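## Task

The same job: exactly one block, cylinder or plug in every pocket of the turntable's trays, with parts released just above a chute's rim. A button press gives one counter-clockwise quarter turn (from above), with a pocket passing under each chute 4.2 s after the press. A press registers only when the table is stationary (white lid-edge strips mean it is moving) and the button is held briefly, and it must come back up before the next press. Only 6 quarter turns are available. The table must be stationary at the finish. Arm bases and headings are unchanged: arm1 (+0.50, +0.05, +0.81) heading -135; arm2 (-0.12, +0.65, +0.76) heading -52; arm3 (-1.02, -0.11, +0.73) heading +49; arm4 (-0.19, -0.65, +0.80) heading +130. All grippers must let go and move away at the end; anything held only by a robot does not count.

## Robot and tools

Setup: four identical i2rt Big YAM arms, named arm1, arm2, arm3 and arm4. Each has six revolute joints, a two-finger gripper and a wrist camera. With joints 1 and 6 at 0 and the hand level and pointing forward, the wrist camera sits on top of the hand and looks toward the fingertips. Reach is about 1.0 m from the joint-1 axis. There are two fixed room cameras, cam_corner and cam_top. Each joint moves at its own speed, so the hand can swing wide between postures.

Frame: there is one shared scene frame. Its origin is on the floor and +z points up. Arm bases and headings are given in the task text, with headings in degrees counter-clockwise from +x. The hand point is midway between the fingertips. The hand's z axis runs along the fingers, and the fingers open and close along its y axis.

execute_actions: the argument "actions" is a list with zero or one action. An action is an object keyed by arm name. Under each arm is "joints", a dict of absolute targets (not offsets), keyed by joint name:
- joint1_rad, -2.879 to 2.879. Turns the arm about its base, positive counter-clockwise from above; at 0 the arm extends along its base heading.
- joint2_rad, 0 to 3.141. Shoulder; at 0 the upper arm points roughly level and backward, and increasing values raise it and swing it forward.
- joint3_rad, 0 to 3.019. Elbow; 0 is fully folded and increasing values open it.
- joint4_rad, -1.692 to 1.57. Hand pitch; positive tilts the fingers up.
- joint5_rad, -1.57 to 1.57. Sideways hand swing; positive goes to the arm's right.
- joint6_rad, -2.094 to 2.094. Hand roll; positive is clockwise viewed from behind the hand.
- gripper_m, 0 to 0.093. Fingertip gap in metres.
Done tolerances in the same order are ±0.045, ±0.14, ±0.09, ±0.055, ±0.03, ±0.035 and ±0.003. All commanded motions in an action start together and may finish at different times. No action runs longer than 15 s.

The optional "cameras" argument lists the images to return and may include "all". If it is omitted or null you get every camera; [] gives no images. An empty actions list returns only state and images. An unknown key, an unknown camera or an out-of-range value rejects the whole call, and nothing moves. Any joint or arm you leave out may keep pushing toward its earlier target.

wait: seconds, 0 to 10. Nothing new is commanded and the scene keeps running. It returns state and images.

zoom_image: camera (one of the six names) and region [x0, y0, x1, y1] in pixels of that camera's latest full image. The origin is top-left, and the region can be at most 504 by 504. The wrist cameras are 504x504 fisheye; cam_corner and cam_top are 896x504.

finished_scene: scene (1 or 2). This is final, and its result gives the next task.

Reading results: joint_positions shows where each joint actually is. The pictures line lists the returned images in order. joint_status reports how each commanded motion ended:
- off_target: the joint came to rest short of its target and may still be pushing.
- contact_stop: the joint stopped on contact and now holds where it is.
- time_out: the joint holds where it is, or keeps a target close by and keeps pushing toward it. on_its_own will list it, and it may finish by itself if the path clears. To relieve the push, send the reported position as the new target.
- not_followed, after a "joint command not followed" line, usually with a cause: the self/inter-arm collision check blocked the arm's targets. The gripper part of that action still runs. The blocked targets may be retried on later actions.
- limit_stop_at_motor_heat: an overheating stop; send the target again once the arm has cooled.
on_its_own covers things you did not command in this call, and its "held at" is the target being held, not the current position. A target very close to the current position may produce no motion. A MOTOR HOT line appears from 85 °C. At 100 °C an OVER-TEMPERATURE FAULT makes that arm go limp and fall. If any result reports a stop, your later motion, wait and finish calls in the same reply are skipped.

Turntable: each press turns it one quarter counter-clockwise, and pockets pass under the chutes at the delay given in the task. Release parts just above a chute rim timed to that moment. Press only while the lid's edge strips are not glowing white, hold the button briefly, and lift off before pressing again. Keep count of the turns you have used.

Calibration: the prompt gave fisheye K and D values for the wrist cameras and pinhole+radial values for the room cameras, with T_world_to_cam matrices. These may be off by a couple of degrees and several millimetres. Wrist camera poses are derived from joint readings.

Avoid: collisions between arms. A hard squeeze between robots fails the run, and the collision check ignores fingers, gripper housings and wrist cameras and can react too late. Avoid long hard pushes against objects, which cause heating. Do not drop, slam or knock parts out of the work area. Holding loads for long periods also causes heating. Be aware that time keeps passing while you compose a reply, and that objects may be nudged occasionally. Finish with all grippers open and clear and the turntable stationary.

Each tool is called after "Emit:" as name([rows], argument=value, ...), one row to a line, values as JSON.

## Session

Emit:
execute_actions(actions=[])

Scene clock: 0.00 s.
Motor temperatures (°C, as the motors report them): arm1=[20 19 24 19 23 22] | arm2=[20 22 25 23 21 22] | arm3=[21 22 23 20 23 20] | arm4=[21 21 22 19 22 23]
arm1.joint_positions: joint1_rad=+0.028 joint2_rad=+0.442 joint3_rad=+1.461 joint4_rad=-1.530 joint5_rad=-0.017 joint6_rad=-0.016 gripper_m=+0.094
arm1.joint_status: not commanded
arm1.hand: x=+0.4177 y=-0.0433 z=+1.3684 quat_wxyz=(-0.206, -0.786, -0.353, +0.463) (m; scene frame)
arm2.joint_positions: joint1_rad=-0.723 joint2_rad=+0.422 joint3_rad=+1.467 joint4_rad=-1.543 joint5_rad=-0.004 joint6_rad=+0.014 gripper_m=+0.094
arm2.joint_status: not commanded
arm2.hand: x=-0.1318 y=+0.5443 z=+1.3231 quat_wxyz=(-0.361, -0.628, -0.583, +0.368) (m; scene frame)
arm3.joint_positions: joint1_rad=-0.111 joint2_rad=+0.439 joint3_rad=+1.470 joint4_rad=-1.552 joint5_rad=-0.005 joint6_rad=-0.008 gripper_m=+0.095
arm3.joint_status: not commanded
arm3.hand: x=-0.9341 y=-0.0326 z=+1.2881 quat_wxyz=(-0.467, +0.318, -0.805, -0.180) (m; scene frame)
arm4.joint_positions: joint1_rad=-0.080 joint2_rad=+0.447 joint3_rad=+1.455 joint4_rad=-1.538 joint5_rad=-0.017 joint6_rad=+0.015 gripper_m=+0.095
arm4.joint_status: not commanded
arm4.hand: x=-0.2600 y=-0.5430 z=+1.3550 quat_wxyz=(-0.210, +0.770, -0.401, -0.449) (m; scene frame)
pictures: arm1_cam_wrist, arm2_cam_wrist, arm3_cam_wrist, arm4_cam_wrist, cam_corner, cam_top
camera_calibration (this result's frames):
arm1_cam_wrist: T_world_to_cam=[[-0.758495, 0.651637, 0.00742199, 0.331833], [0.589763, 0.691231, -0.417588, 0.361264], [-0.277246, -0.312361, -0.908606, 1.47401], [0, 0, 0, 1]] pos_world=[0.447297, -0.00552784, 1.48769]
arm2_cam_wrist: T_world_to_cam=[[-0.998342, 0.0565578, -0.0107268, -0.146389], [0.0551687, 0.886792, -0.458864, 0.140294], [-0.0164399, -0.458694, -0.888442, 1.54993], [0, 0, 0, 1]] pos_world=[-0.128406, 0.59481, 1.43982]
arm3_cam_wrist: T_world_to_cam=[[0.66485, -0.746938, 0.00755395, 0.58661], [-0.67674, -0.606586, -0.417223, -0.109336], [0.316222, 0.272279, -0.908773, 1.59868], [0, 0, 0, 1]] pos_world=[-0.969537, -0.0634461, 1.40278]
arm4_cam_wrist: T_world_to_cam=[[0.807166, 0.588652, -0.0444141, 0.588249], [0.526259, -0.751615, -0.397651, 0.273352], [-0.26746, 0.297597, -0.916461, 1.45773], [0, 0, 0, 1]] pos_world=[-0.228782, -0.574636, 1.47078]
Images, in order (width x height): arm1_cam_wrist 504x504, arm2_cam_wrist 504x504, arm3_cam_wrist 504x504, arm4_cam_wrist 504x504, cam_corner 896x504, cam_top 896x504.

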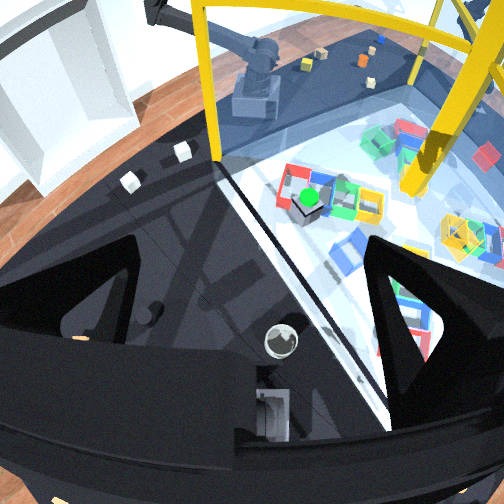

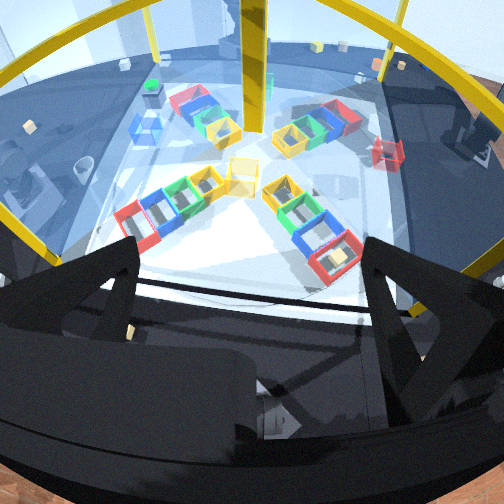

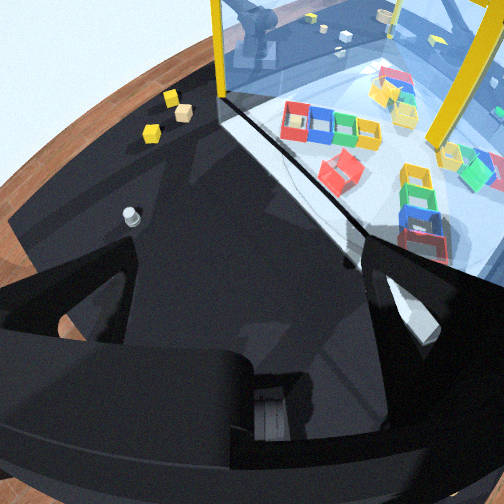

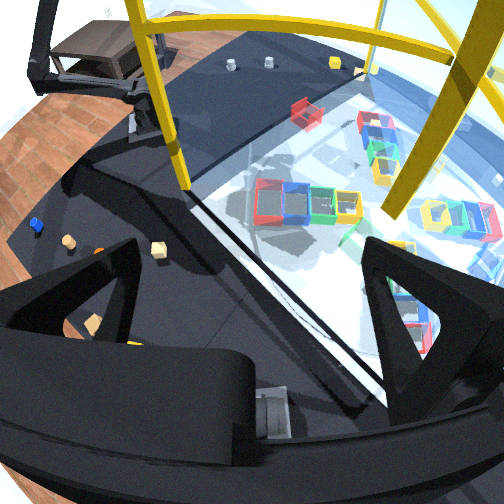

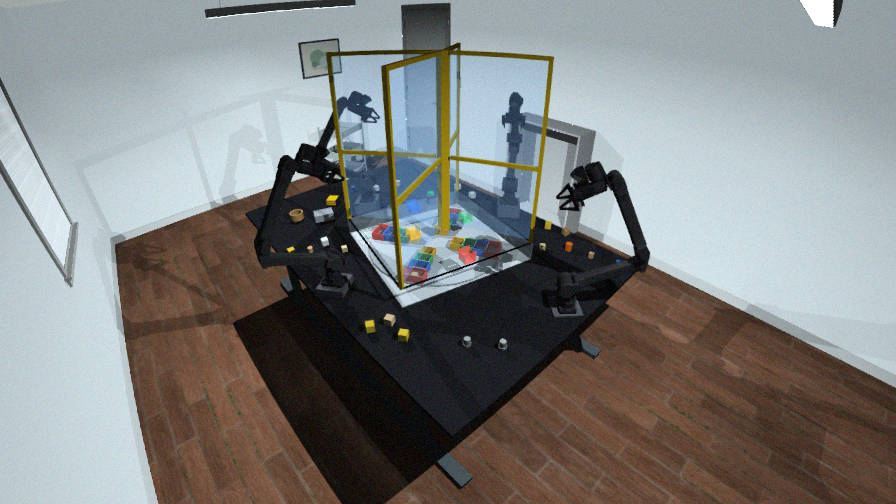

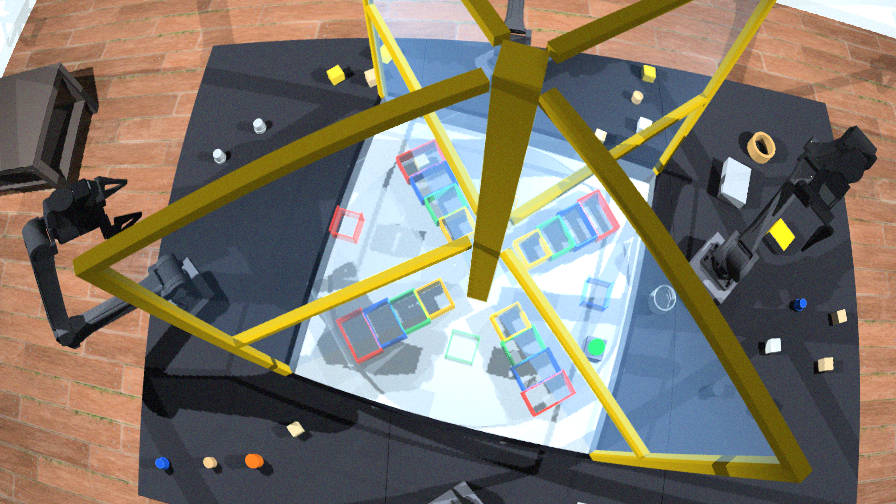

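Emit:
zoom_image(camera="cam_top", region=[290, 120, 690, 460])

Emit:
zoom_image(camera="arm2_cam_wrist", region=[90, 60, 430, 300])

Region (290, 120, 690, 460) of cam_top's 896x504 image, scaled by 1.260, with more detail than that image has; it fills the top 428 rows of this view, and the rest is white.

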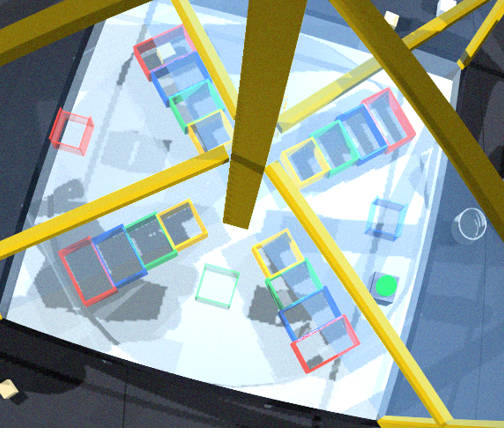

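Region (90, 60, 430, 300) of arm2_cam_wrist's 504x504 image, scaled by 1.482, with more detail than that image has; it fills the top 356 rows of this view, and the rest is white.

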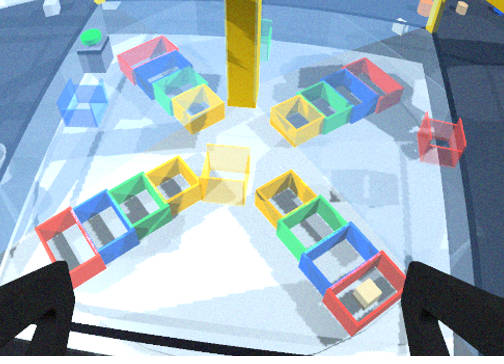

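Emit:
zoom_image(camera="cam_top", region=[540, 250, 700, 390])

Emit:
zoom_image(camera="cam_top", region=[400, 270, 540, 390])

Emit:
zoom_image(camera="cam_top", region=[290, 170, 430, 290])

Emit:
zoom_image(camera="cam_top", region=[700, 260, 870, 410])

Emit:
zoom_image(camera="cam_top", region=[560, 50, 720, 190])

Emit:
zoom_image(camera="cam_top", region=[190, 30, 410, 180])

Emit:
zoom_image(camera="cam_top", region=[130, 350, 350, 504])

Region (540, 250, 700, 390) of cam_top's 896x504 image, scaled by 3.150, with more detail than that image has; it fills the top 441 rows of this view, and the rest is white.

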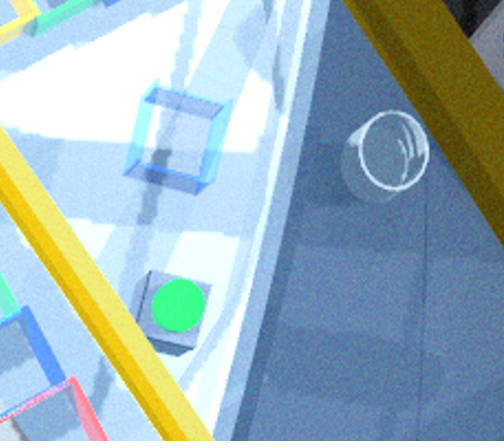

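Region (400, 270, 540, 390) of cam_top's 896x504 image, scaled by 3.600, with more detail than that image has; it fills the top 432 rows of this view, and the rest is white.

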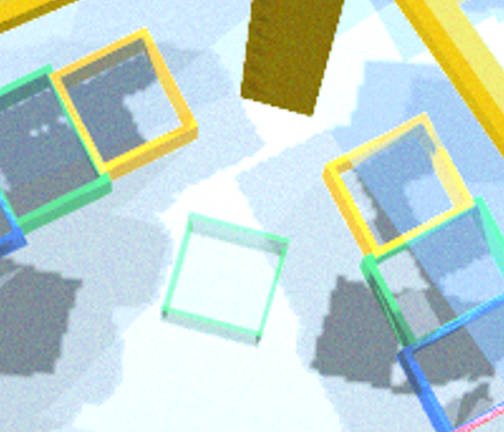

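Region (290, 170, 430, 290) of cam_top's 896x504 image, scaled by 3.600, with more detail than that image has; it fills the top 432 rows of this view, and the rest is white.

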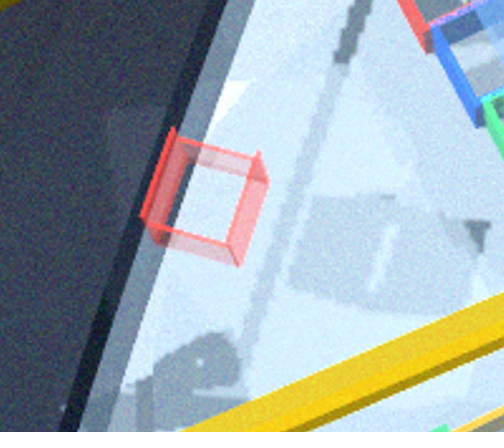

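Region (700, 260, 870, 410) of cam_top's 896x504 image, scaled by 2.965, with more detail than that image has; it fills the top 445 rows of this view, and the rest is white.

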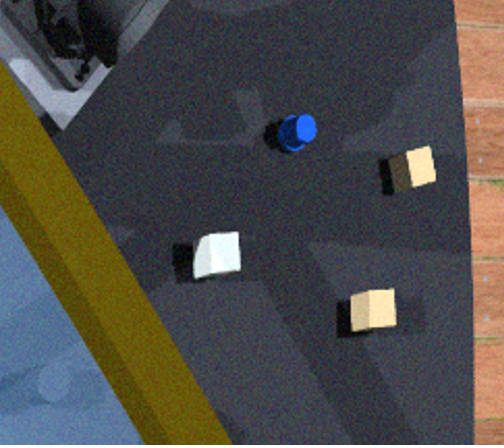

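Region (560, 50, 720, 190) of cam_top's 896x504 image, scaled by 3.150, with more detail than that image has; it fills the top 441 rows of this view, and the rest is white.

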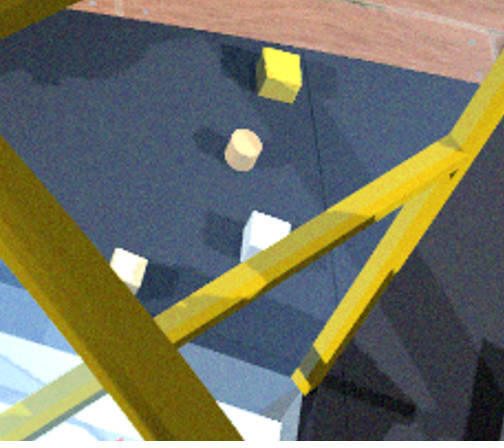

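Region (190, 30, 410, 180) of cam_top's 896x504 image, scaled by 2.291, with more detail than that image has; it fills the top 344 rows of this view, and the rest is white.

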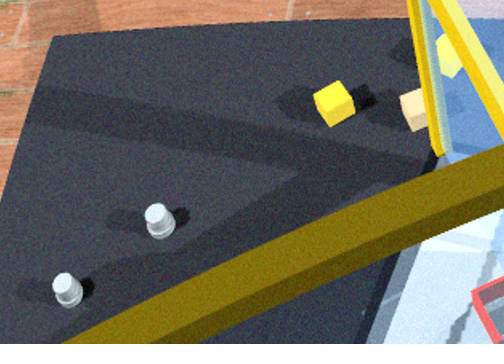

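Region (130, 350, 350, 504) of cam_top's 896x504 image, scaled by 2.291, with more detail than that image has; it fills the top 353 rows of this view, and the rest is white.

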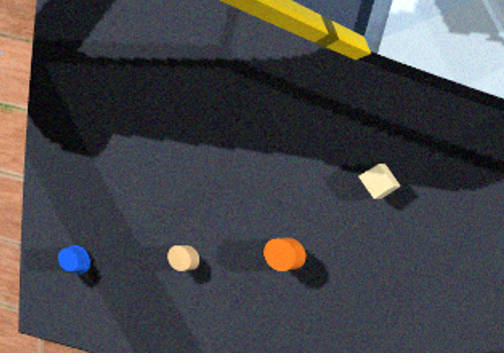

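Emit:
execute_actions([
  {"arm1":{"joints":{"joint1_rad":2.075,"joint2_rad":1.595,"joint3_rad":0.86,"joint4_rad":-0.815,"joint5_rad":0,"gripper_m":0.065}},"arm2":{"joints":{"joint1_rad":0.987,"joint2_rad":1.65,"joint3_rad":1.135,"joint4_rad":-0.99,"joint5_rad":0,"gripper_m":0.065}},"arm3":{"joints":{"joint1_rad":-2.19,"joint2_rad":1.0,"joint3_rad":0.85,"joint4_rad":-1.45,"joint5_rad":0,"gripper_m":0.06}},"arm4":{"joints":{"joint1_rad":1.08,"joint2_rad":1.415,"joint3_rad":0.695,"joint4_rad":-0.83,"joint5_rad":0,"gripper_m":0.065}}},
], cameras=["arm1_cam_wrist","arm2_cam_wrist","arm3_cam_wrist","arm4_cam_wrist"])

Scene clock: 6.10 s.
Motor temperatures (°C, as the motors report them): arm1=[20 20 25 20 23 22] | arm2=[20 22 26 24 21 22] | arm3=[21 22 24 20 23 20] | arm4=[21 21 23 19 22 23]
arm1.joint_positions: joint1_rad=+2.077 joint2_rad=+1.602 joint3_rad=+0.856 joint4_rad=-0.826 joint5_rad=+0.001 joint6_rad=-0.016 gripper_m=+0.065
arm1.joint_status: all done
arm1.hand: x=+0.8675 y=-0.0570 z=+0.8114 quat_wxyz=(+0.000, -0.127, -0.992, +0.003) (m; scene frame)
arm2.joint_positions: joint1_rad=+0.994 joint2_rad=+1.657 joint3_rad=+1.136 joint4_rad=-0.994 joint5_rad=+0.000 joint6_rad=+0.028 gripper_m=+0.065
arm2.joint_status: all done
arm2.hand: x=+0.3445 y=+0.6914 z=+0.8318 quat_wxyz=(-0.032, +0.030, -0.999, +0.004) (m; scene frame)
arm3.joint_positions: joint1_rad=-2.188 joint2_rad=+1.008 joint3_rad=+0.856 joint4_rad=-1.442 joint5_rad=+0.000 joint6_rad=-0.008 gripper_m=+0.060
arm3.joint_status: all done
arm3.hand: x=-0.9631 y=-0.3556 z=+0.9140 quat_wxyz=(+0.008, -0.617, -0.787, -0.006) (m; scene frame)
arm4.joint_positions: joint1_rad=+1.079 joint2_rad=+1.400 joint3_rad=+0.690 joint4_rad=-0.841 joint5_rad=+0.000 joint6_rad=+0.015 gripper_m=+0.065
arm4.joint_status: all done
arm4.hand: x=-0.5015 y=-0.7164 z=+0.8256 quat_wxyz=(+0.006, +0.995, +0.098, -0.015) (m; scene frame)
pictures: arm1_cam_wrist, arm2_cam_wrist, arm3_cam_wrist, arm4_cam_wrist
camera_calibration (this result's frames):
arm1_cam_wrist: T_world_to_cam=[[-0.240491, -0.97062, -0.00782551, 0.156605], [-0.784143, 0.189523, 0.590932, 0.217816], [-0.572088, 0.14825, -0.806683, 1.28768], [0, 0, 0, 1]] pos_world=[0.945125, -0.0801753, 0.911258]
arm2_cam_wrist: T_world_to_cam=[[0.0738472, -0.997179, 0.0134058, 0.654636], [-0.8546, -0.0563484, 0.516221, -0.0874288], [-0.514009, -0.049578, -0.856351, 1.05056], [0, 0, 0, 1]] pos_world=[0.416938, 0.699948, 0.936004]
arm3_cam_wrist: T_world_to_cam=[[-0.973113, -0.229654, 0.0175878, -1.03527], [-0.174163, 0.783647, 0.596293, -0.42897], [-0.150724, 0.577198, -0.802574, 0.917487], [0, 0, 0, 1]] pos_world=[-0.943855, -0.431163, 1.01035]
arm4_cam_wrist: T_world_to_cam=[[-0.188289, 0.98203, -0.0128137, 0.618247], [0.81163, 0.162937, 0.560989, 0.0664345], [0.552996, 0.0952281, -0.827724, 1.15284], [0, 0, 0, 1]] pos_world=[-0.575028, -0.727745, 0.924888]
Images, in order (width x height): arm1_cam_wrist 504x504, arm2_cam_wrist 504x504, arm3_cam_wrist 504x504, arm4_cam_wrist 504x504.

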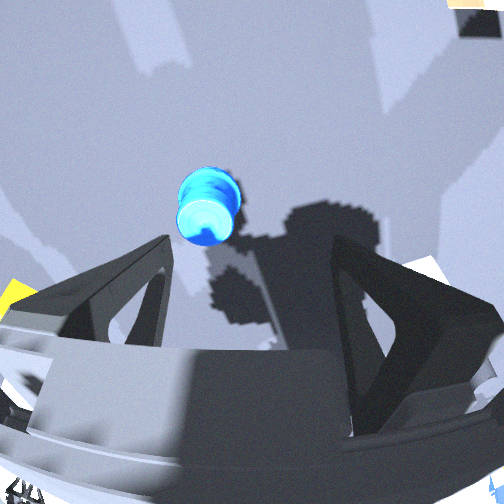

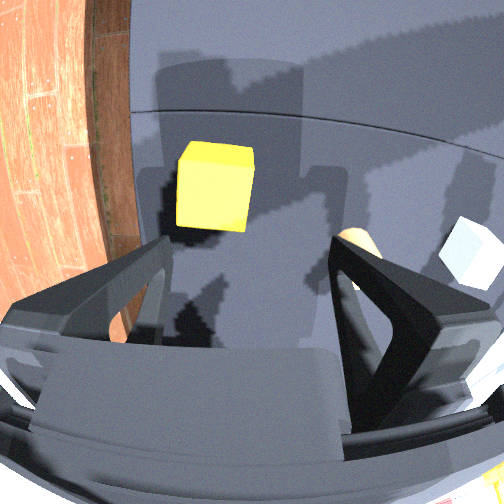

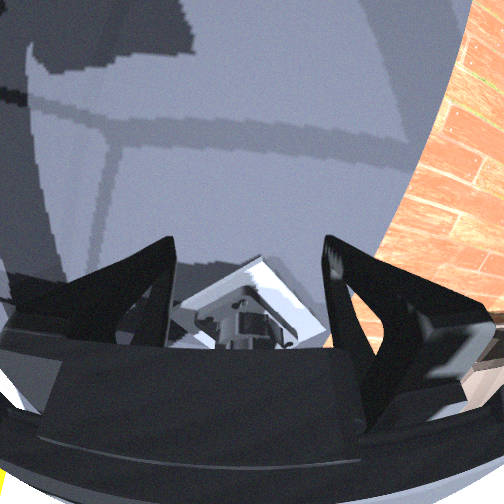

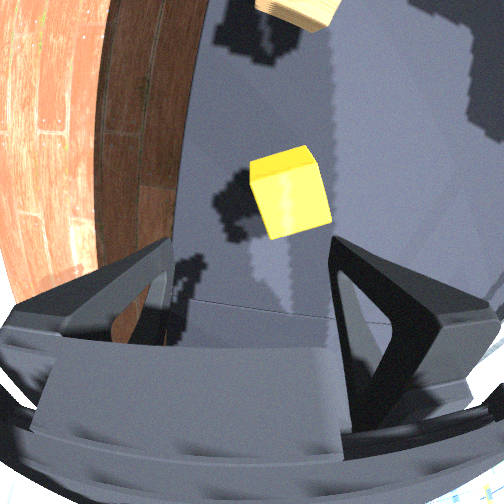

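Emit:
execute_actions([
  {"arm1":{"joints":{"joint1_rad":2.142,"joint2_rad":1.74,"joint3_rad":0.803,"joint4_rad":-0.615,"gripper_m":0.072}},"arm2":{"joints":{"joint1_rad":1.042,"joint2_rad":1.80,"joint3_rad":1.07,"joint4_rad":-0.77,"joint6_rad":0.175,"gripper_m":0.072}},"arm4":{"joints":{"joint1_rad":1.003,"joint2_rad":1.635,"joint3_rad":0.612,"joint4_rad":-0.54,"joint6_rad":-0.37,"gripper_m":0.075}}},
], cameras=["arm1_cam_wrist","arm2_cam_wrist","arm4_cam_wrist"])

Scene clock: 10.80 s.
Motor temperatures (°C, as the motors report them): arm1=[20 20 25 20 23 22] | arm2=[20 22 26 23 21 22] | arm3=[21 22 24 20 23 20] | arm4=[21 21 23 19 22 23]
arm1.joint_positions: joint1_rad=+2.144 joint2_rad=+1.756 joint3_rad=+0.798 joint4_rad=-0.631 joint5_rad=+0.001 joint6_rad=-0.016 gripper_m=+0.072
arm1.joint_status: all done
arm1.hand: x=+0.8655 y=-0.0309 z=+0.7413 quat_wxyz=(+0.009, -0.094, -0.995, +0.002) (m; scene frame)
arm2.joint_positions: joint1_rad=+1.045 joint2_rad=+1.805 joint3_rad=+1.075 joint4_rad=-0.780 joint5_rad=+0.000 joint6_rad=+0.160 gripper_m=+0.072
arm2.joint_status: all done
arm2.hand: x=+0.3505 y=+0.7155 z=+0.7484 quat_wxyz=(-0.035, -0.010, -0.999, +0.001) (m; scene frame)
arm3.joint_positions: joint1_rad=-2.188 joint2_rad=+1.008 joint3_rad=+0.856 joint4_rad=-1.442 joint5_rad=+0.000 joint6_rad=-0.008 gripper_m=+0.060
arm3.joint_status: not commanded
arm3.hand: x=-0.9631 y=-0.3556 z=+0.9140 quat_wxyz=(+0.008, -0.617, -0.787, -0.006) (m; scene frame)
arm4.joint_positions: joint1_rad=+1.002 joint2_rad=+1.634 joint3_rad=+0.607 joint4_rad=-0.551 joint5_rad=+0.000 joint6_rad=-0.360 gripper_m=+0.075
arm4.joint_status: all done
arm4.hand: x=-0.4973 y=-0.6921 z=+0.7364 quat_wxyz=(+0.005, +0.969, +0.245, -0.003) (m; scene frame)
pictures: arm1_cam_wrist, arm2_cam_wrist, arm4_cam_wrist
camera_calibration (this result's frames):
arm1_cam_wrist: T_world_to_cam=[[-0.17542, -0.984459, -0.00825559, 0.124498], [-0.784579, 0.134728, 0.605215, 0.24081], [-0.594697, 0.112644, -0.79602, 1.23673], [0, 0, 0, 1]] pos_world=[0.94625, -0.0491904, 0.839744]
arm2_cam_wrist: T_world_to_cam=[[-0.00588512, -0.999972, 0.00468381, 0.715819], [-0.859067, 0.00745314, 0.511809, -0.0786409], [-0.51183, -0.00101165, -0.859086, 0.94998], [0, 0, 0, 1]] pos_world=[0.422883, 0.717346, 0.853011]
arm4_cam_wrist: T_world_to_cam=[[-0.468554, 0.88337, -0.0107358, 0.384828], [0.716429, 0.38706, 0.580442, 0.202507], [0.516901, 0.264277, -0.814231, 1.16347], [0, 0, 0, 1]] pos_world=[-0.56617, -0.725807, 0.833924]
Images, in order (width x height): arm1_cam_wrist 504x504, arm2_cam_wrist 504x504, arm4_cam_wrist 504x504.

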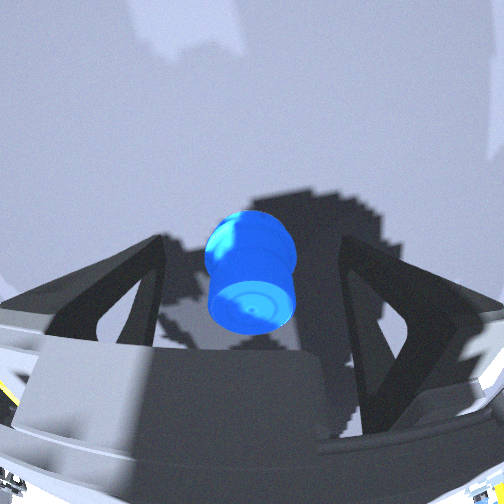

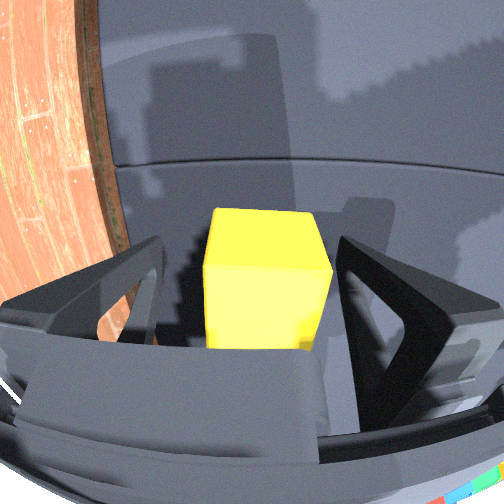

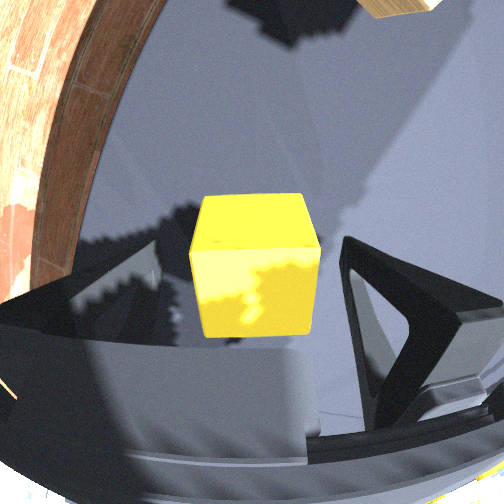

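Emit:
execute_actions([
  {"arm1":{"joints":{"gripper_m":0.02}},"arm2":{"joints":{"gripper_m":0.025}},"arm4":{"joints":{"gripper_m":0.025}}},
], cameras=[])

Emit:
execute_actions([
  {"arm1":{"joints":{"joint1_rad":-0.478,"joint2_rad":1.465,"joint3_rad":1.20,"joint4_rad":-1.245,"joint6_rad":0.53}},"arm2":{"joints":{"joint1_rad":-0.698,"joint2_rad":1.2,"joint3_rad":1.2,"joint4_rad":-1.2,"joint6_rad":0.19}},"arm3":{"joints":{"joint2_rad":1.815,"joint3_rad":1.45,"joint4_rad":-1.14}},"arm4":{"joints":{"joint1_rad":-0.646,"joint2_rad":1.30,"joint3_rad":1.03,"joint4_rad":-1.265,"joint6_rad":0.275}}},
], cameras=["arm1_cam_wrist","arm2_cam_wrist","arm3_cam_wrist","arm4_cam_wrist"])

Scene clock: 13.17 s.
Motor temperatures (°C, as the motors report them): arm1=[20 20 25 20 23 22] | arm2=[20 22 26 23 21 22] | arm3=[21 22 25 20 23 20] | arm4=[21 21 23 19 22 23]
arm1.joint_positions: joint1_rad=+2.144 joint2_rad=+1.756 joint3_rad=+0.798 joint4_rad=-0.631 joint5_rad=+0.001 joint6_rad=-0.016 gripper_m=+0.028
arm1.joint_status: gripper_m off_target (ended at +0.028, target +0.020)
arm1.hand: x=+0.8655 y=-0.0309 z=+0.7413 quat_wxyz=(+0.009, -0.094, -0.995, +0.002) (m; scene frame)
arm2.joint_positions: joint1_rad=+1.045 joint2_rad=+1.805 joint3_rad=+1.075 joint4_rad=-0.780 joint5_rad=+0.000 joint6_rad=+0.160 gripper_m=+0.039
arm2.joint_status: gripper_m off_target (ended at +0.039, target +0.025)
arm2.hand: x=+0.3505 y=+0.7155 z=+0.7484 quat_wxyz=(-0.035, -0.010, -0.999, +0.001) (m; scene frame)
arm3.joint_positions: joint1_rad=-2.188 joint2_rad=+1.008 joint3_rad=+0.856 joint4_rad=-1.442 joint5_rad=+0.000 joint6_rad=-0.008 gripper_m=+0.060
arm3.joint_status: not commanded
arm3.hand: x=-0.9631 y=-0.3556 z=+0.9140 quat_wxyz=(+0.008, -0.617, -0.787, -0.006) (m; scene frame)
arm4.joint_positions: joint1_rad=+1.002 joint2_rad=+1.634 joint3_rad=+0.607 joint4_rad=-0.551 joint5_rad=+0.000 joint6_rad=-0.361 gripper_m=+0.040
arm4.joint_status: gripper_m off_target (ended at +0.040, target +0.025)
arm4.hand: x=-0.4973 y=-0.6921 z=+0.7364 quat_wxyz=(+0.005, +0.969, +0.246, -0.003) (m; scene frame)
pictures: none
No camera images: the call's "cameras" was empty. Leave "cameras" out to get every camera's image.

Scene clock: 15.47 s.
Motor temperatures (°C, as the motors report them): arm1=[20 20 26 20 23 22] | arm2=[20 22 27 23 21 22] | arm3=[21 22 25 20 23 20] | arm4=[21 21 23 19 22 23]
arm1.joint_positions: joint1_rad=-0.483 joint2_rad=+1.478 joint3_rad=+1.191 joint4_rad=-1.231 joint5_rad=+0.000 joint6_rad=+0.515 gripper_m=+0.028
arm1.joint_status: all done
arm1.hand: x=+0.0867 y=-0.0850 z=+0.9698 quat_wxyz=(-0.013, -0.994, +0.103, +0.024) (m; scene frame)
arm2.joint_positions: joint1_rad=-0.702 joint2_rad=+1.194 joint3_rad=+1.175 joint4_rad=-1.191 joint5_rad=+0.001 joint6_rad=+0.176 gripper_m=+0.040
arm2.joint_status: all done
arm2.hand: x=-0.1386 y=+0.2388 z=+1.0362 quat_wxyz=(-0.142, -0.765, -0.616, +0.118) (m; scene frame)
arm3.joint_positions: joint1_rad=-2.188 joint2_rad=+1.819 joint3_rad=+1.403 joint4_rad=-1.140 joint5_rad=+0.000 joint6_rad=-0.008 gripper_m=+0.060
arm3.joint_status: all done
arm3.hand: x=-0.8971 y=-0.6330 z=+0.8121 quat_wxyz=(-0.007, -0.617, -0.787, +0.005) (m; scene frame)
arm4.joint_positions: joint1_rad=-0.648 joint2_rad=+1.292 joint3_rad=+1.022 joint4_rad=-1.257 joint5_rad=+0.000 joint6_rad=+0.266 gripper_m=+0.040
arm4.joint_status: all done
arm4.hand: x=-0.2077 y=-0.2868 z=+0.9632 quat_wxyz=(-0.006, +0.629, -0.777, -0.016) (m; scene frame)
pictures: arm1_cam_wrist, arm2_cam_wrist, arm3_cam_wrist, arm4_cam_wrist
camera_calibration (this result's frames):
arm1_cam_wrist: T_world_to_cam=[[0.190268, 0.9808, -0.0427694, 0.1053], [0.821738, -0.135272, 0.553577, -0.613322], [0.537163, -0.140473, -0.831699, 0.876532], [0, 0, 0, 1]] pos_world=[0.0131144, -0.0631144, 1.07303]
arm2_cam_wrist: T_world_to_cam=[[-0.980067, 0.187611, -0.0653584, -0.111099], [0.167234, 0.956666, 0.238377, -0.443691], [0.107248, 0.222695, -0.968971, 1.09267], [0, 0, 0, 1]] pos_world=[-0.151872, 0.201975, 1.15727]
arm3_cam_wrist: T_world_to_cam=[[-0.973272, -0.228984, 0.0175145, -1.03263], [-0.179271, 0.805207, 0.565246, -0.105053], [-0.143535, 0.546999, -0.824736, 1.01108], [0, 0, 0, 1]] pos_world=[-0.878742, -0.704926, 0.911339]
arm4_cam_wrist: T_world_to_cam=[[0.976163, -0.215979, -0.0214395, 0.160083], [-0.166726, -0.809446, 0.563027, -0.803263], [-0.138956, -0.546031, -0.82616, 0.734219], [0, 0, 0, 1]] pos_world=[-0.188168, -0.214717, 1.06227]
Images, in order (width x height): arm1_cam_wrist 504x504, arm2_cam_wrist 504x504, arm3_cam_wrist 504x504, arm4_cam_wrist 504x504.

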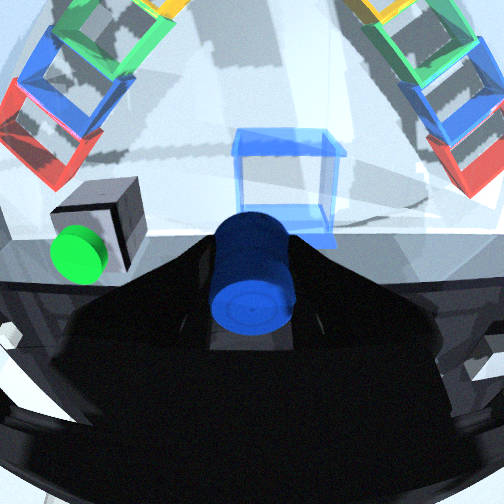

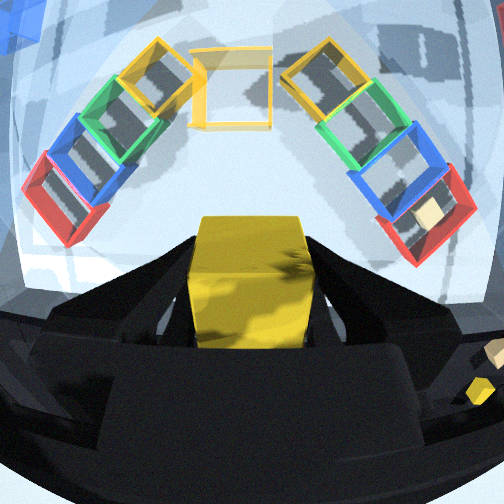

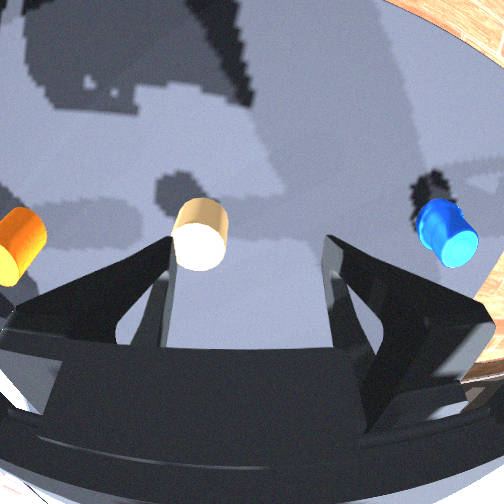

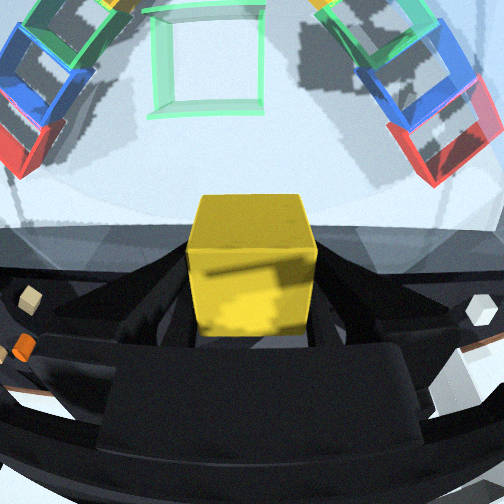

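Emit:
zoom_image(camera="arm1_cam_wrist", region=[30, 110, 370, 300])

Emit:
zoom_image(camera="arm2_cam_wrist", region=[160, 30, 310, 150])

Emit:
zoom_image(camera="arm4_cam_wrist", region=[120, 0, 300, 140])

Region (30, 110, 370, 300) of arm1_cam_wrist's 504x504 image, scaled by 1.482, with more detail than that image has; it fills the top 282 rows of this view, and the rest is white.

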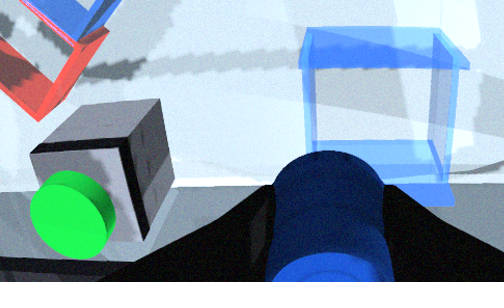

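Region (160, 30, 310, 150) of arm2_cam_wrist's 504x504 image, scaled by 3.360, with more detail than that image has; it fills the top 403 rows of this view, and the rest is white.

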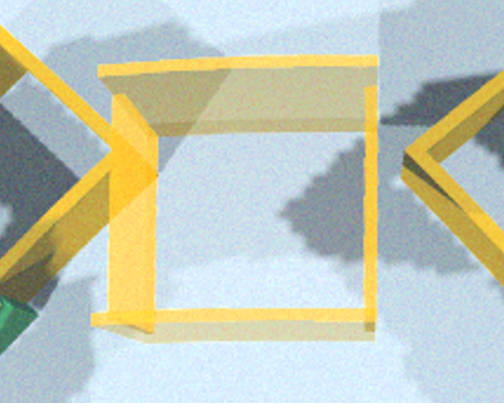

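Region (120, 0, 300, 140) of arm4_cam_wrist's 504x504 image, scaled by 2.800, with more detail than that image has.

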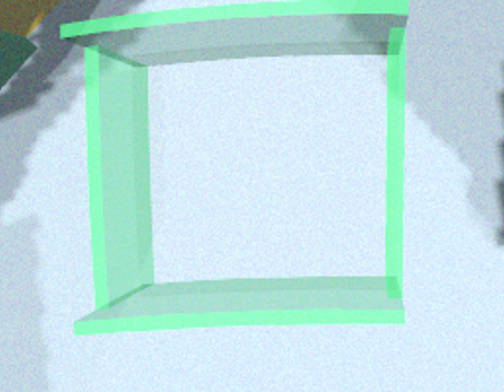

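Emit:
execute_actions([
  {"arm1":{"joints":{"joint1_rad":-0.223,"joint2_rad":1.585,"joint3_rad":1.325,"joint4_rad":-1.20}},"arm2":{"joints":{"joint1_rad":-0.684,"joint2_rad":1.625,"joint3_rad":1.415,"joint4_rad":-1.12}},"arm3":{"joints":{"joint1_rad":-2.125,"joint2_rad":1.85,"joint3_rad":1.228,"joint4_rad":-0.935}},"arm4":{"joints":{"joint1_rad":-0.623,"joint2_rad":1.54,"joint3_rad":1.20,"joint4_rad":-1.18}}},
], cameras=["arm1_cam_wrist","arm2_cam_wrist","arm3_cam_wrist","arm4_cam_wrist"])

Scene clock: 18.20 s.
Motor temperatures (°C, as the motors report them): arm1=[20 20 26 20 23 22] | arm2=[20 22 28 23 21 22] | arm3=[21 23 26 20 23 20] | arm4=[21 21 24 19 22 23]
arm1.joint_positions: joint1_rad=-0.218 joint2_rad=+1.599 joint3_rad=+1.265 joint4_rad=-1.209 joint5_rad=+0.000 joint6_rad=+0.516 gripper_m=+0.028
arm1.joint_status: all done
arm1.hand: x=+0.1068 y=-0.2074 z=+0.9463 quat_wxyz=(-0.009, -0.999, -0.029, +0.012) (m; scene frame)
arm2.joint_positions: joint1_rad=-0.689 joint2_rad=+1.638 joint3_rad=+1.378 joint4_rad=-1.124 joint5_rad=+0.001 joint6_rad=+0.176 gripper_m=+0.040
arm2.joint_status: all done
arm2.hand: x=-0.1349 y=+0.1222 z=+0.9313 quat_wxyz=(-0.078, -0.771, -0.630, +0.061) (m; scene frame)
arm3.joint_positions: joint1_rad=-2.118 joint2_rad=+1.840 joint3_rad=+1.226 joint4_rad=-0.944 joint5_rad=+0.000 joint6_rad=-0.008 gripper_m=+0.060
arm3.joint_status: all done
arm3.hand: x=-0.8699 y=-0.5941 z=+0.7430 quat_wxyz=(-0.006, -0.588, -0.808, +0.005) (m; scene frame)
arm4.joint_positions: joint1_rad=-0.630 joint2_rad=+1.540 joint3_rad=+1.160 joint4_rad=-1.183 joint5_rad=+0.000 joint6_rad=+0.266 gripper_m=+0.040
arm4.joint_status: all done
arm4.hand: x=-0.2203 y=-0.2150 z=+0.9204 quat_wxyz=(+0.005, +0.636, -0.772, -0.002) (m; scene frame)
pictures: arm1_cam_wrist, arm2_cam_wrist, arm3_cam_wrist, arm4_cam_wrist
camera_calibration (this result's frames):
arm1_cam_wrist: T_world_to_cam=[[-0.071982, 0.99693, -0.0308207, 0.240628], [0.817273, 0.0766669, 0.571127, -0.605591], [0.571737, 0.015922, -0.820283, 0.846893], [0, 0, 0, 1]] pos_world=[0.0280548, -0.206945, 1.04798]
arm2_cam_wrist: T_world_to_cam=[[-0.982522, 0.182176, -0.0382532, -0.117413], [0.151912, 0.903467, 0.400838, -0.454606], [0.107584, 0.388021, -0.91535, 0.946513], [0, 0, 0, 1]] pos_world=[-0.14813, 0.0648447, 1.04412]
arm3_cam_wrist: T_world_to_cam=[[-0.954689, -0.297075, 0.0177358, -1.02043], [-0.235168, 0.789582, 0.566794, -0.151425], [-0.182384, 0.536942, -0.823668, 0.896156], [0, 0, 0, 1]] pos_world=[-0.846358, -0.664765, 0.84206]
arm4_cam_wrist: T_world_to_cam=[[0.980142, -0.197931, -0.0120133, 0.183013], [-0.152679, -0.79194, 0.591202, -0.742168], [-0.126531, -0.577628, -0.806434, 0.714049], [0, 0, 0, 1]] pos_world=[-0.202343, -0.139074, 1.0168]
Images, in order (width x height): arm1_cam_wrist 504x504, arm2_cam_wrist 504x504, arm3_cam_wrist 504x504, arm4_cam_wrist 504x504.

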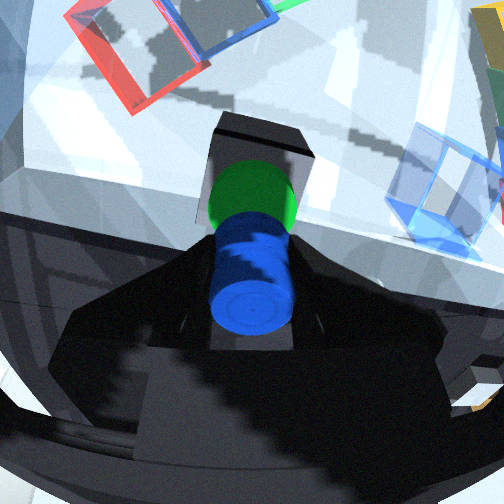

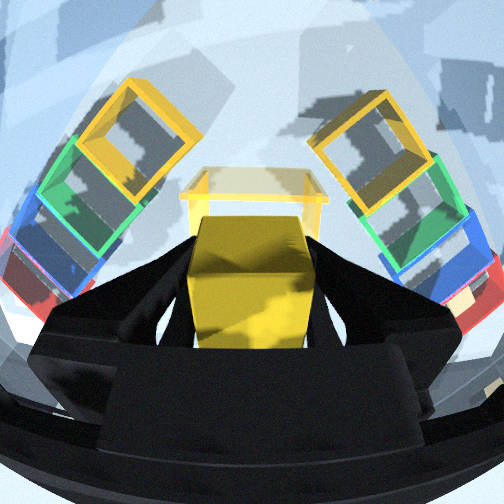

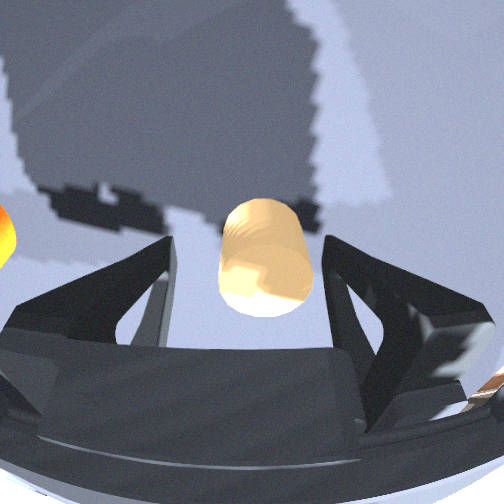

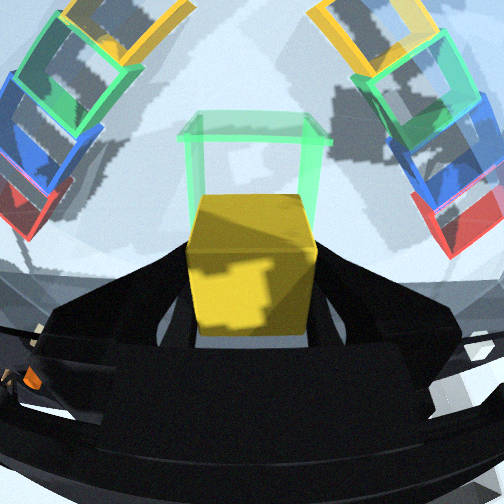

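Emit:
execute_actions(actions=[], cameras=[])

Emit:
execute_actions([
  {"arm1":{"joints":{"joint2_rad":1.69}},"arm2":{"joints":{"joint4_rad":-1.17}},"arm3":{"joints":{"joint2_rad":1.87}}},
], cameras=[])

Emit:
execute_actions([
  {"arm1":{"joints":{"joint1_rad":-0.505,"joint2_rad":1.475,"joint3_rad":1.115,"joint4_rad":-1.212}},"arm3":{"joints":{"gripper_m":0.02}}},
], cameras=["arm1_cam_wrist","arm2_cam_wrist"])

Scene clock: 18.87 s.
Motor temperatures (°C, as the motors report them): arm1=[20 20 27 20 23 22] | arm2=[20 22 28 23 21 22] | arm3=[21 23 26 20 23 20] | arm4=[21 21 24 19 22 23]
arm1.joint_positions: joint1_rad=-0.218 joint2_rad=+1.599 joint3_rad=+1.265 joint4_rad=-1.209 joint5_rad=+0.000 joint6_rad=+0.516 gripper_m=+0.028
arm1.joint_status: all done
arm1.hand: x=+0.1068 y=-0.2074 z=+0.9463 quat_wxyz=(-0.009, -0.999, -0.029, +0.012) (m; scene frame)
arm2.joint_positions: joint1_rad=-0.689 joint2_rad=+1.638 joint3_rad=+1.378 joint4_rad=-1.124 joint5_rad=+0.001 joint6_rad=+0.176 gripper_m=+0.040
arm2.joint_status: all done
arm2.hand: x=-0.1349 y=+0.1222 z=+0.9313 quat_wxyz=(-0.078, -0.771, -0.630, +0.061) (m; scene frame)
arm3.joint_positions: joint1_rad=-2.118 joint2_rad=+1.840 joint3_rad=+1.226 joint4_rad=-0.944 joint5_rad=+0.000 joint6_rad=-0.008 gripper_m=+0.060
arm3.joint_status: all done
arm3.hand: x=-0.8699 y=-0.5941 z=+0.7430 quat_wxyz=(-0.006, -0.588, -0.808, +0.005) (m; scene frame)
arm4.joint_positions: joint1_rad=-0.630 joint2_rad=+1.540 joint3_rad=+1.160 joint4_rad=-1.183 joint5_rad=+0.000 joint6_rad=+0.266 gripper_m=+0.040
arm4.joint_status: all done
arm4.hand: x=-0.2203 y=-0.2150 z=+0.9204 quat_wxyz=(+0.005, +0.636, -0.772, -0.002) (m; scene frame)
pictures: none
No camera images: the call's "cameras" was empty. Leave "cameras" out to get every camera's image.

Scene clock: 19.63 s.
Motor temperatures (°C, as the motors report them): arm1=[20 20 27 20 23 22] | arm2=[20 22 28 23 21 22] | arm3=[21 23 26 20 23 20] | arm4=[21 21 24 19 22 23]
arm1.joint_positions: joint1_rad=-0.218 joint2_rad=+1.652 joint3_rad=+1.292 joint4_rad=-1.214 joint5_rad=+0.000 joint6_rad=+0.516 gripper_m=+0.028
arm1.joint_status: all done
arm1.hand: x=+0.0993 y=-0.2124 z=+0.9322 quat_wxyz=(-0.002, -1.000, -0.029, -0.001) (m; scene frame)
arm2.joint_positions: joint1_rad=-0.689 joint2_rad=+1.638 joint3_rad=+1.378 joint4_rad=-1.161 joint5_rad=+0.001 joint6_rad=+0.176 gripper_m=+0.040
arm2.joint_status: all done
arm2.hand: x=-0.1347 y=+0.1311 z=+0.9297 quat_wxyz=(-0.064, -0.772, -0.631, +0.049) (m; scene frame)
arm3.joint_positions: joint1_rad=-2.118 joint2_rad=+1.845 joint3_rad=+1.226 joint4_rad=-0.944 joint5_rad=+0.000 joint6_rad=-0.008 gripper_m=+0.060
arm3.joint_status: all done
arm3.hand: x=-0.8700 y=-0.5936 z=+0.7408 quat_wxyz=(-0.005, -0.589, -0.808, +0.003) (m; scene frame)
arm4.joint_positions: joint1_rad=-0.630 joint2_rad=+1.540 joint3_rad=+1.160 joint4_rad=-1.183 joint5_rad=+0.000 joint6_rad=+0.266 gripper_m=+0.040
arm4.joint_status: not commanded
arm4.hand: x=-0.2203 y=-0.2150 z=+0.9204 quat_wxyz=(+0.005, +0.636, -0.772, -0.002) (m; scene frame)
pictures: none
No camera images: the call's "cameras" was empty. Leave "cameras" out to get every camera's image.

Scene clock: 20.77 s.
Motor temperatures (°C, as the motors report them): arm1=[20 20 27 20 23 22] | arm2=[20 23 28 23 21 22] | arm3=[21 23 26 20 23 20] | arm4=[21 21 24 19 22 23]
arm1.joint_positions: joint1_rad=-0.511 joint2_rad=+1.485 joint3_rad=+1.113 joint4_rad=-1.211 joint5_rad=+0.001 joint6_rad=+0.517 gripper_m=+0.028
arm1.joint_status: all done
arm1.hand: x=+0.1062 y=-0.0668 z=+0.9385 quat_wxyz=(+0.001, -0.993, +0.117, -0.006) (m; scene frame)
arm2.joint_positions: joint1_rad=-0.689 joint2_rad=+1.638 joint3_rad=+1.378 joint4_rad=-1.161 joint5_rad=+0.001 joint6_rad=+0.176 gripper_m=+0.040
arm2.joint_status: not commanded
arm2.hand: x=-0.1347 y=+0.1311 z=+0.9297 quat_wxyz=(-0.064, -0.772, -0.631, +0.049) (m; scene frame)
arm3.joint_positions: joint1_rad=-2.118 joint2_rad=+1.845 joint3_rad=+1.226 joint4_rad=-0.944 joint5_rad=+0.000 joint6_rad=-0.008 gripper_m=+0.032
arm3.joint_status: gripper_m off_target (ended at +0.032, target +0.020)
arm3.hand: x=-0.8700 y=-0.5936 z=+0.7408 quat_wxyz=(-0.005, -0.589, -0.808, +0.003) (m; scene frame)
arm4.joint_positions: joint1_rad=-0.630 joint2_rad=+1.540 joint3_rad=+1.160 joint4_rad=-1.183 joint5_rad=+0.000 joint6_rad=+0.266 gripper_m=+0.040
arm4.joint_status: not commanded
arm4.hand: x=-0.2203 y=-0.2150 z=+0.9204 quat_wxyz=(+0.005, +0.636, -0.772, -0.002) (m; scene frame)
pictures: arm1_cam_wrist, arm2_cam_wrist
camera_calibration (this result's frames):
arm1_cam_wrist: T_world_to_cam=[[0.220407, 0.975348, -0.0108569, 0.0488764], [0.781539, -0.169928, 0.600268, -0.651384], [0.583625, -0.140788, -0.799725, 0.807594], [0, 0, 0, 1]] pos_world=[0.026977, -0.0446604, 1.03739]
arm2_cam_wrist: T_world_to_cam=[[-0.982558, 0.18312, -0.0323608, -0.124487], [0.151214, 0.888078, 0.43411, -0.491089], [0.108233, 0.421645, -0.900278, 0.9232], [0, 0, 0, 1]] pos_world=[-0.147977, 0.0696585, 1.0403]
Images, in order (width x height): arm1_cam_wrist 504x504, arm2_cam_wrist 504x504.

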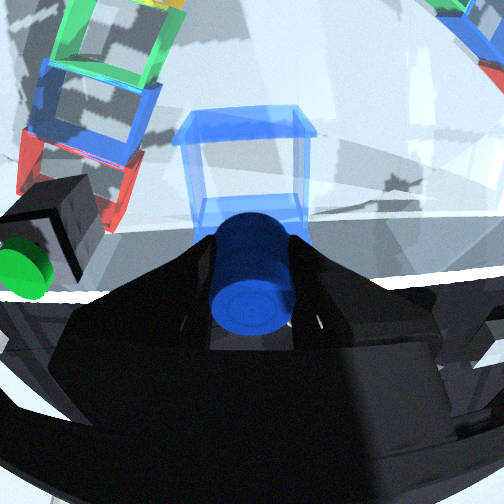

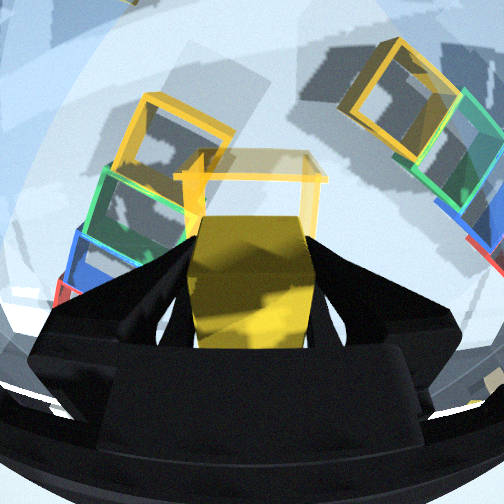

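Emit:
execute_actions(actions=[], cameras=[])

Scene clock: 21.30 s.
Motor temperatures (°C, as the motors report them): arm1=[20 20 27 20 23 22] | arm2=[20 23 29 23 21 22] | arm3=[21 23 26 20 23 20] | arm4=[21 21 24 19 22 23]
arm1.joint_positions: joint1_rad=-0.511 joint2_rad=+1.485 joint3_rad=+1.113 joint4_rad=-1.211 joint5_rad=+0.001 joint6_rad=+0.517 gripper_m=+0.028
arm1.joint_status: all done
arm1.hand: x=+0.1062 y=-0.0668 z=+0.9385 quat_wxyz=(+0.001, -0.993, +0.117, -0.006) (m; scene frame)
arm2.joint_positions: joint1_rad=-0.689 joint2_rad=+1.638 joint3_rad=+1.378 joint4_rad=-1.161 joint5_rad=+0.001 joint6_rad=+0.176 gripper_m=+0.040
arm2.joint_status: not commanded
arm2.hand: x=-0.1347 y=+0.1311 z=+0.9297 quat_wxyz=(-0.064, -0.772, -0.631, +0.049) (m; scene frame)
arm3.joint_positions: joint1_rad=-2.118 joint2_rad=+1.845 joint3_rad=+1.226 joint4_rad=-0.944 joint5_rad=+0.000 joint6_rad=-0.008 gripper_m=+0.032
arm3.joint_status: gripper_m off_target (ended at +0.032, target +0.020)
arm3.hand: x=-0.8700 y=-0.5936 z=+0.7408 quat_wxyz=(-0.005, -0.589, -0.808, +0.003) (m; scene frame)
arm4.joint_positions: joint1_rad=-0.630 joint2_rad=+1.540 joint3_rad=+1.160 joint4_rad=-1.183 joint5_rad=+0.000 joint6_rad=+0.266 gripper_m=+0.040
arm4.joint_status: not commanded
arm4.hand: x=-0.2203 y=-0.2150 z=+0.9204 quat_wxyz=(+0.005, +0.636, -0.772, -0.002) (m; scene frame)
pictures: none
No camera images: the call's "cameras" was empty. Leave "cameras" out to get every camera's image.


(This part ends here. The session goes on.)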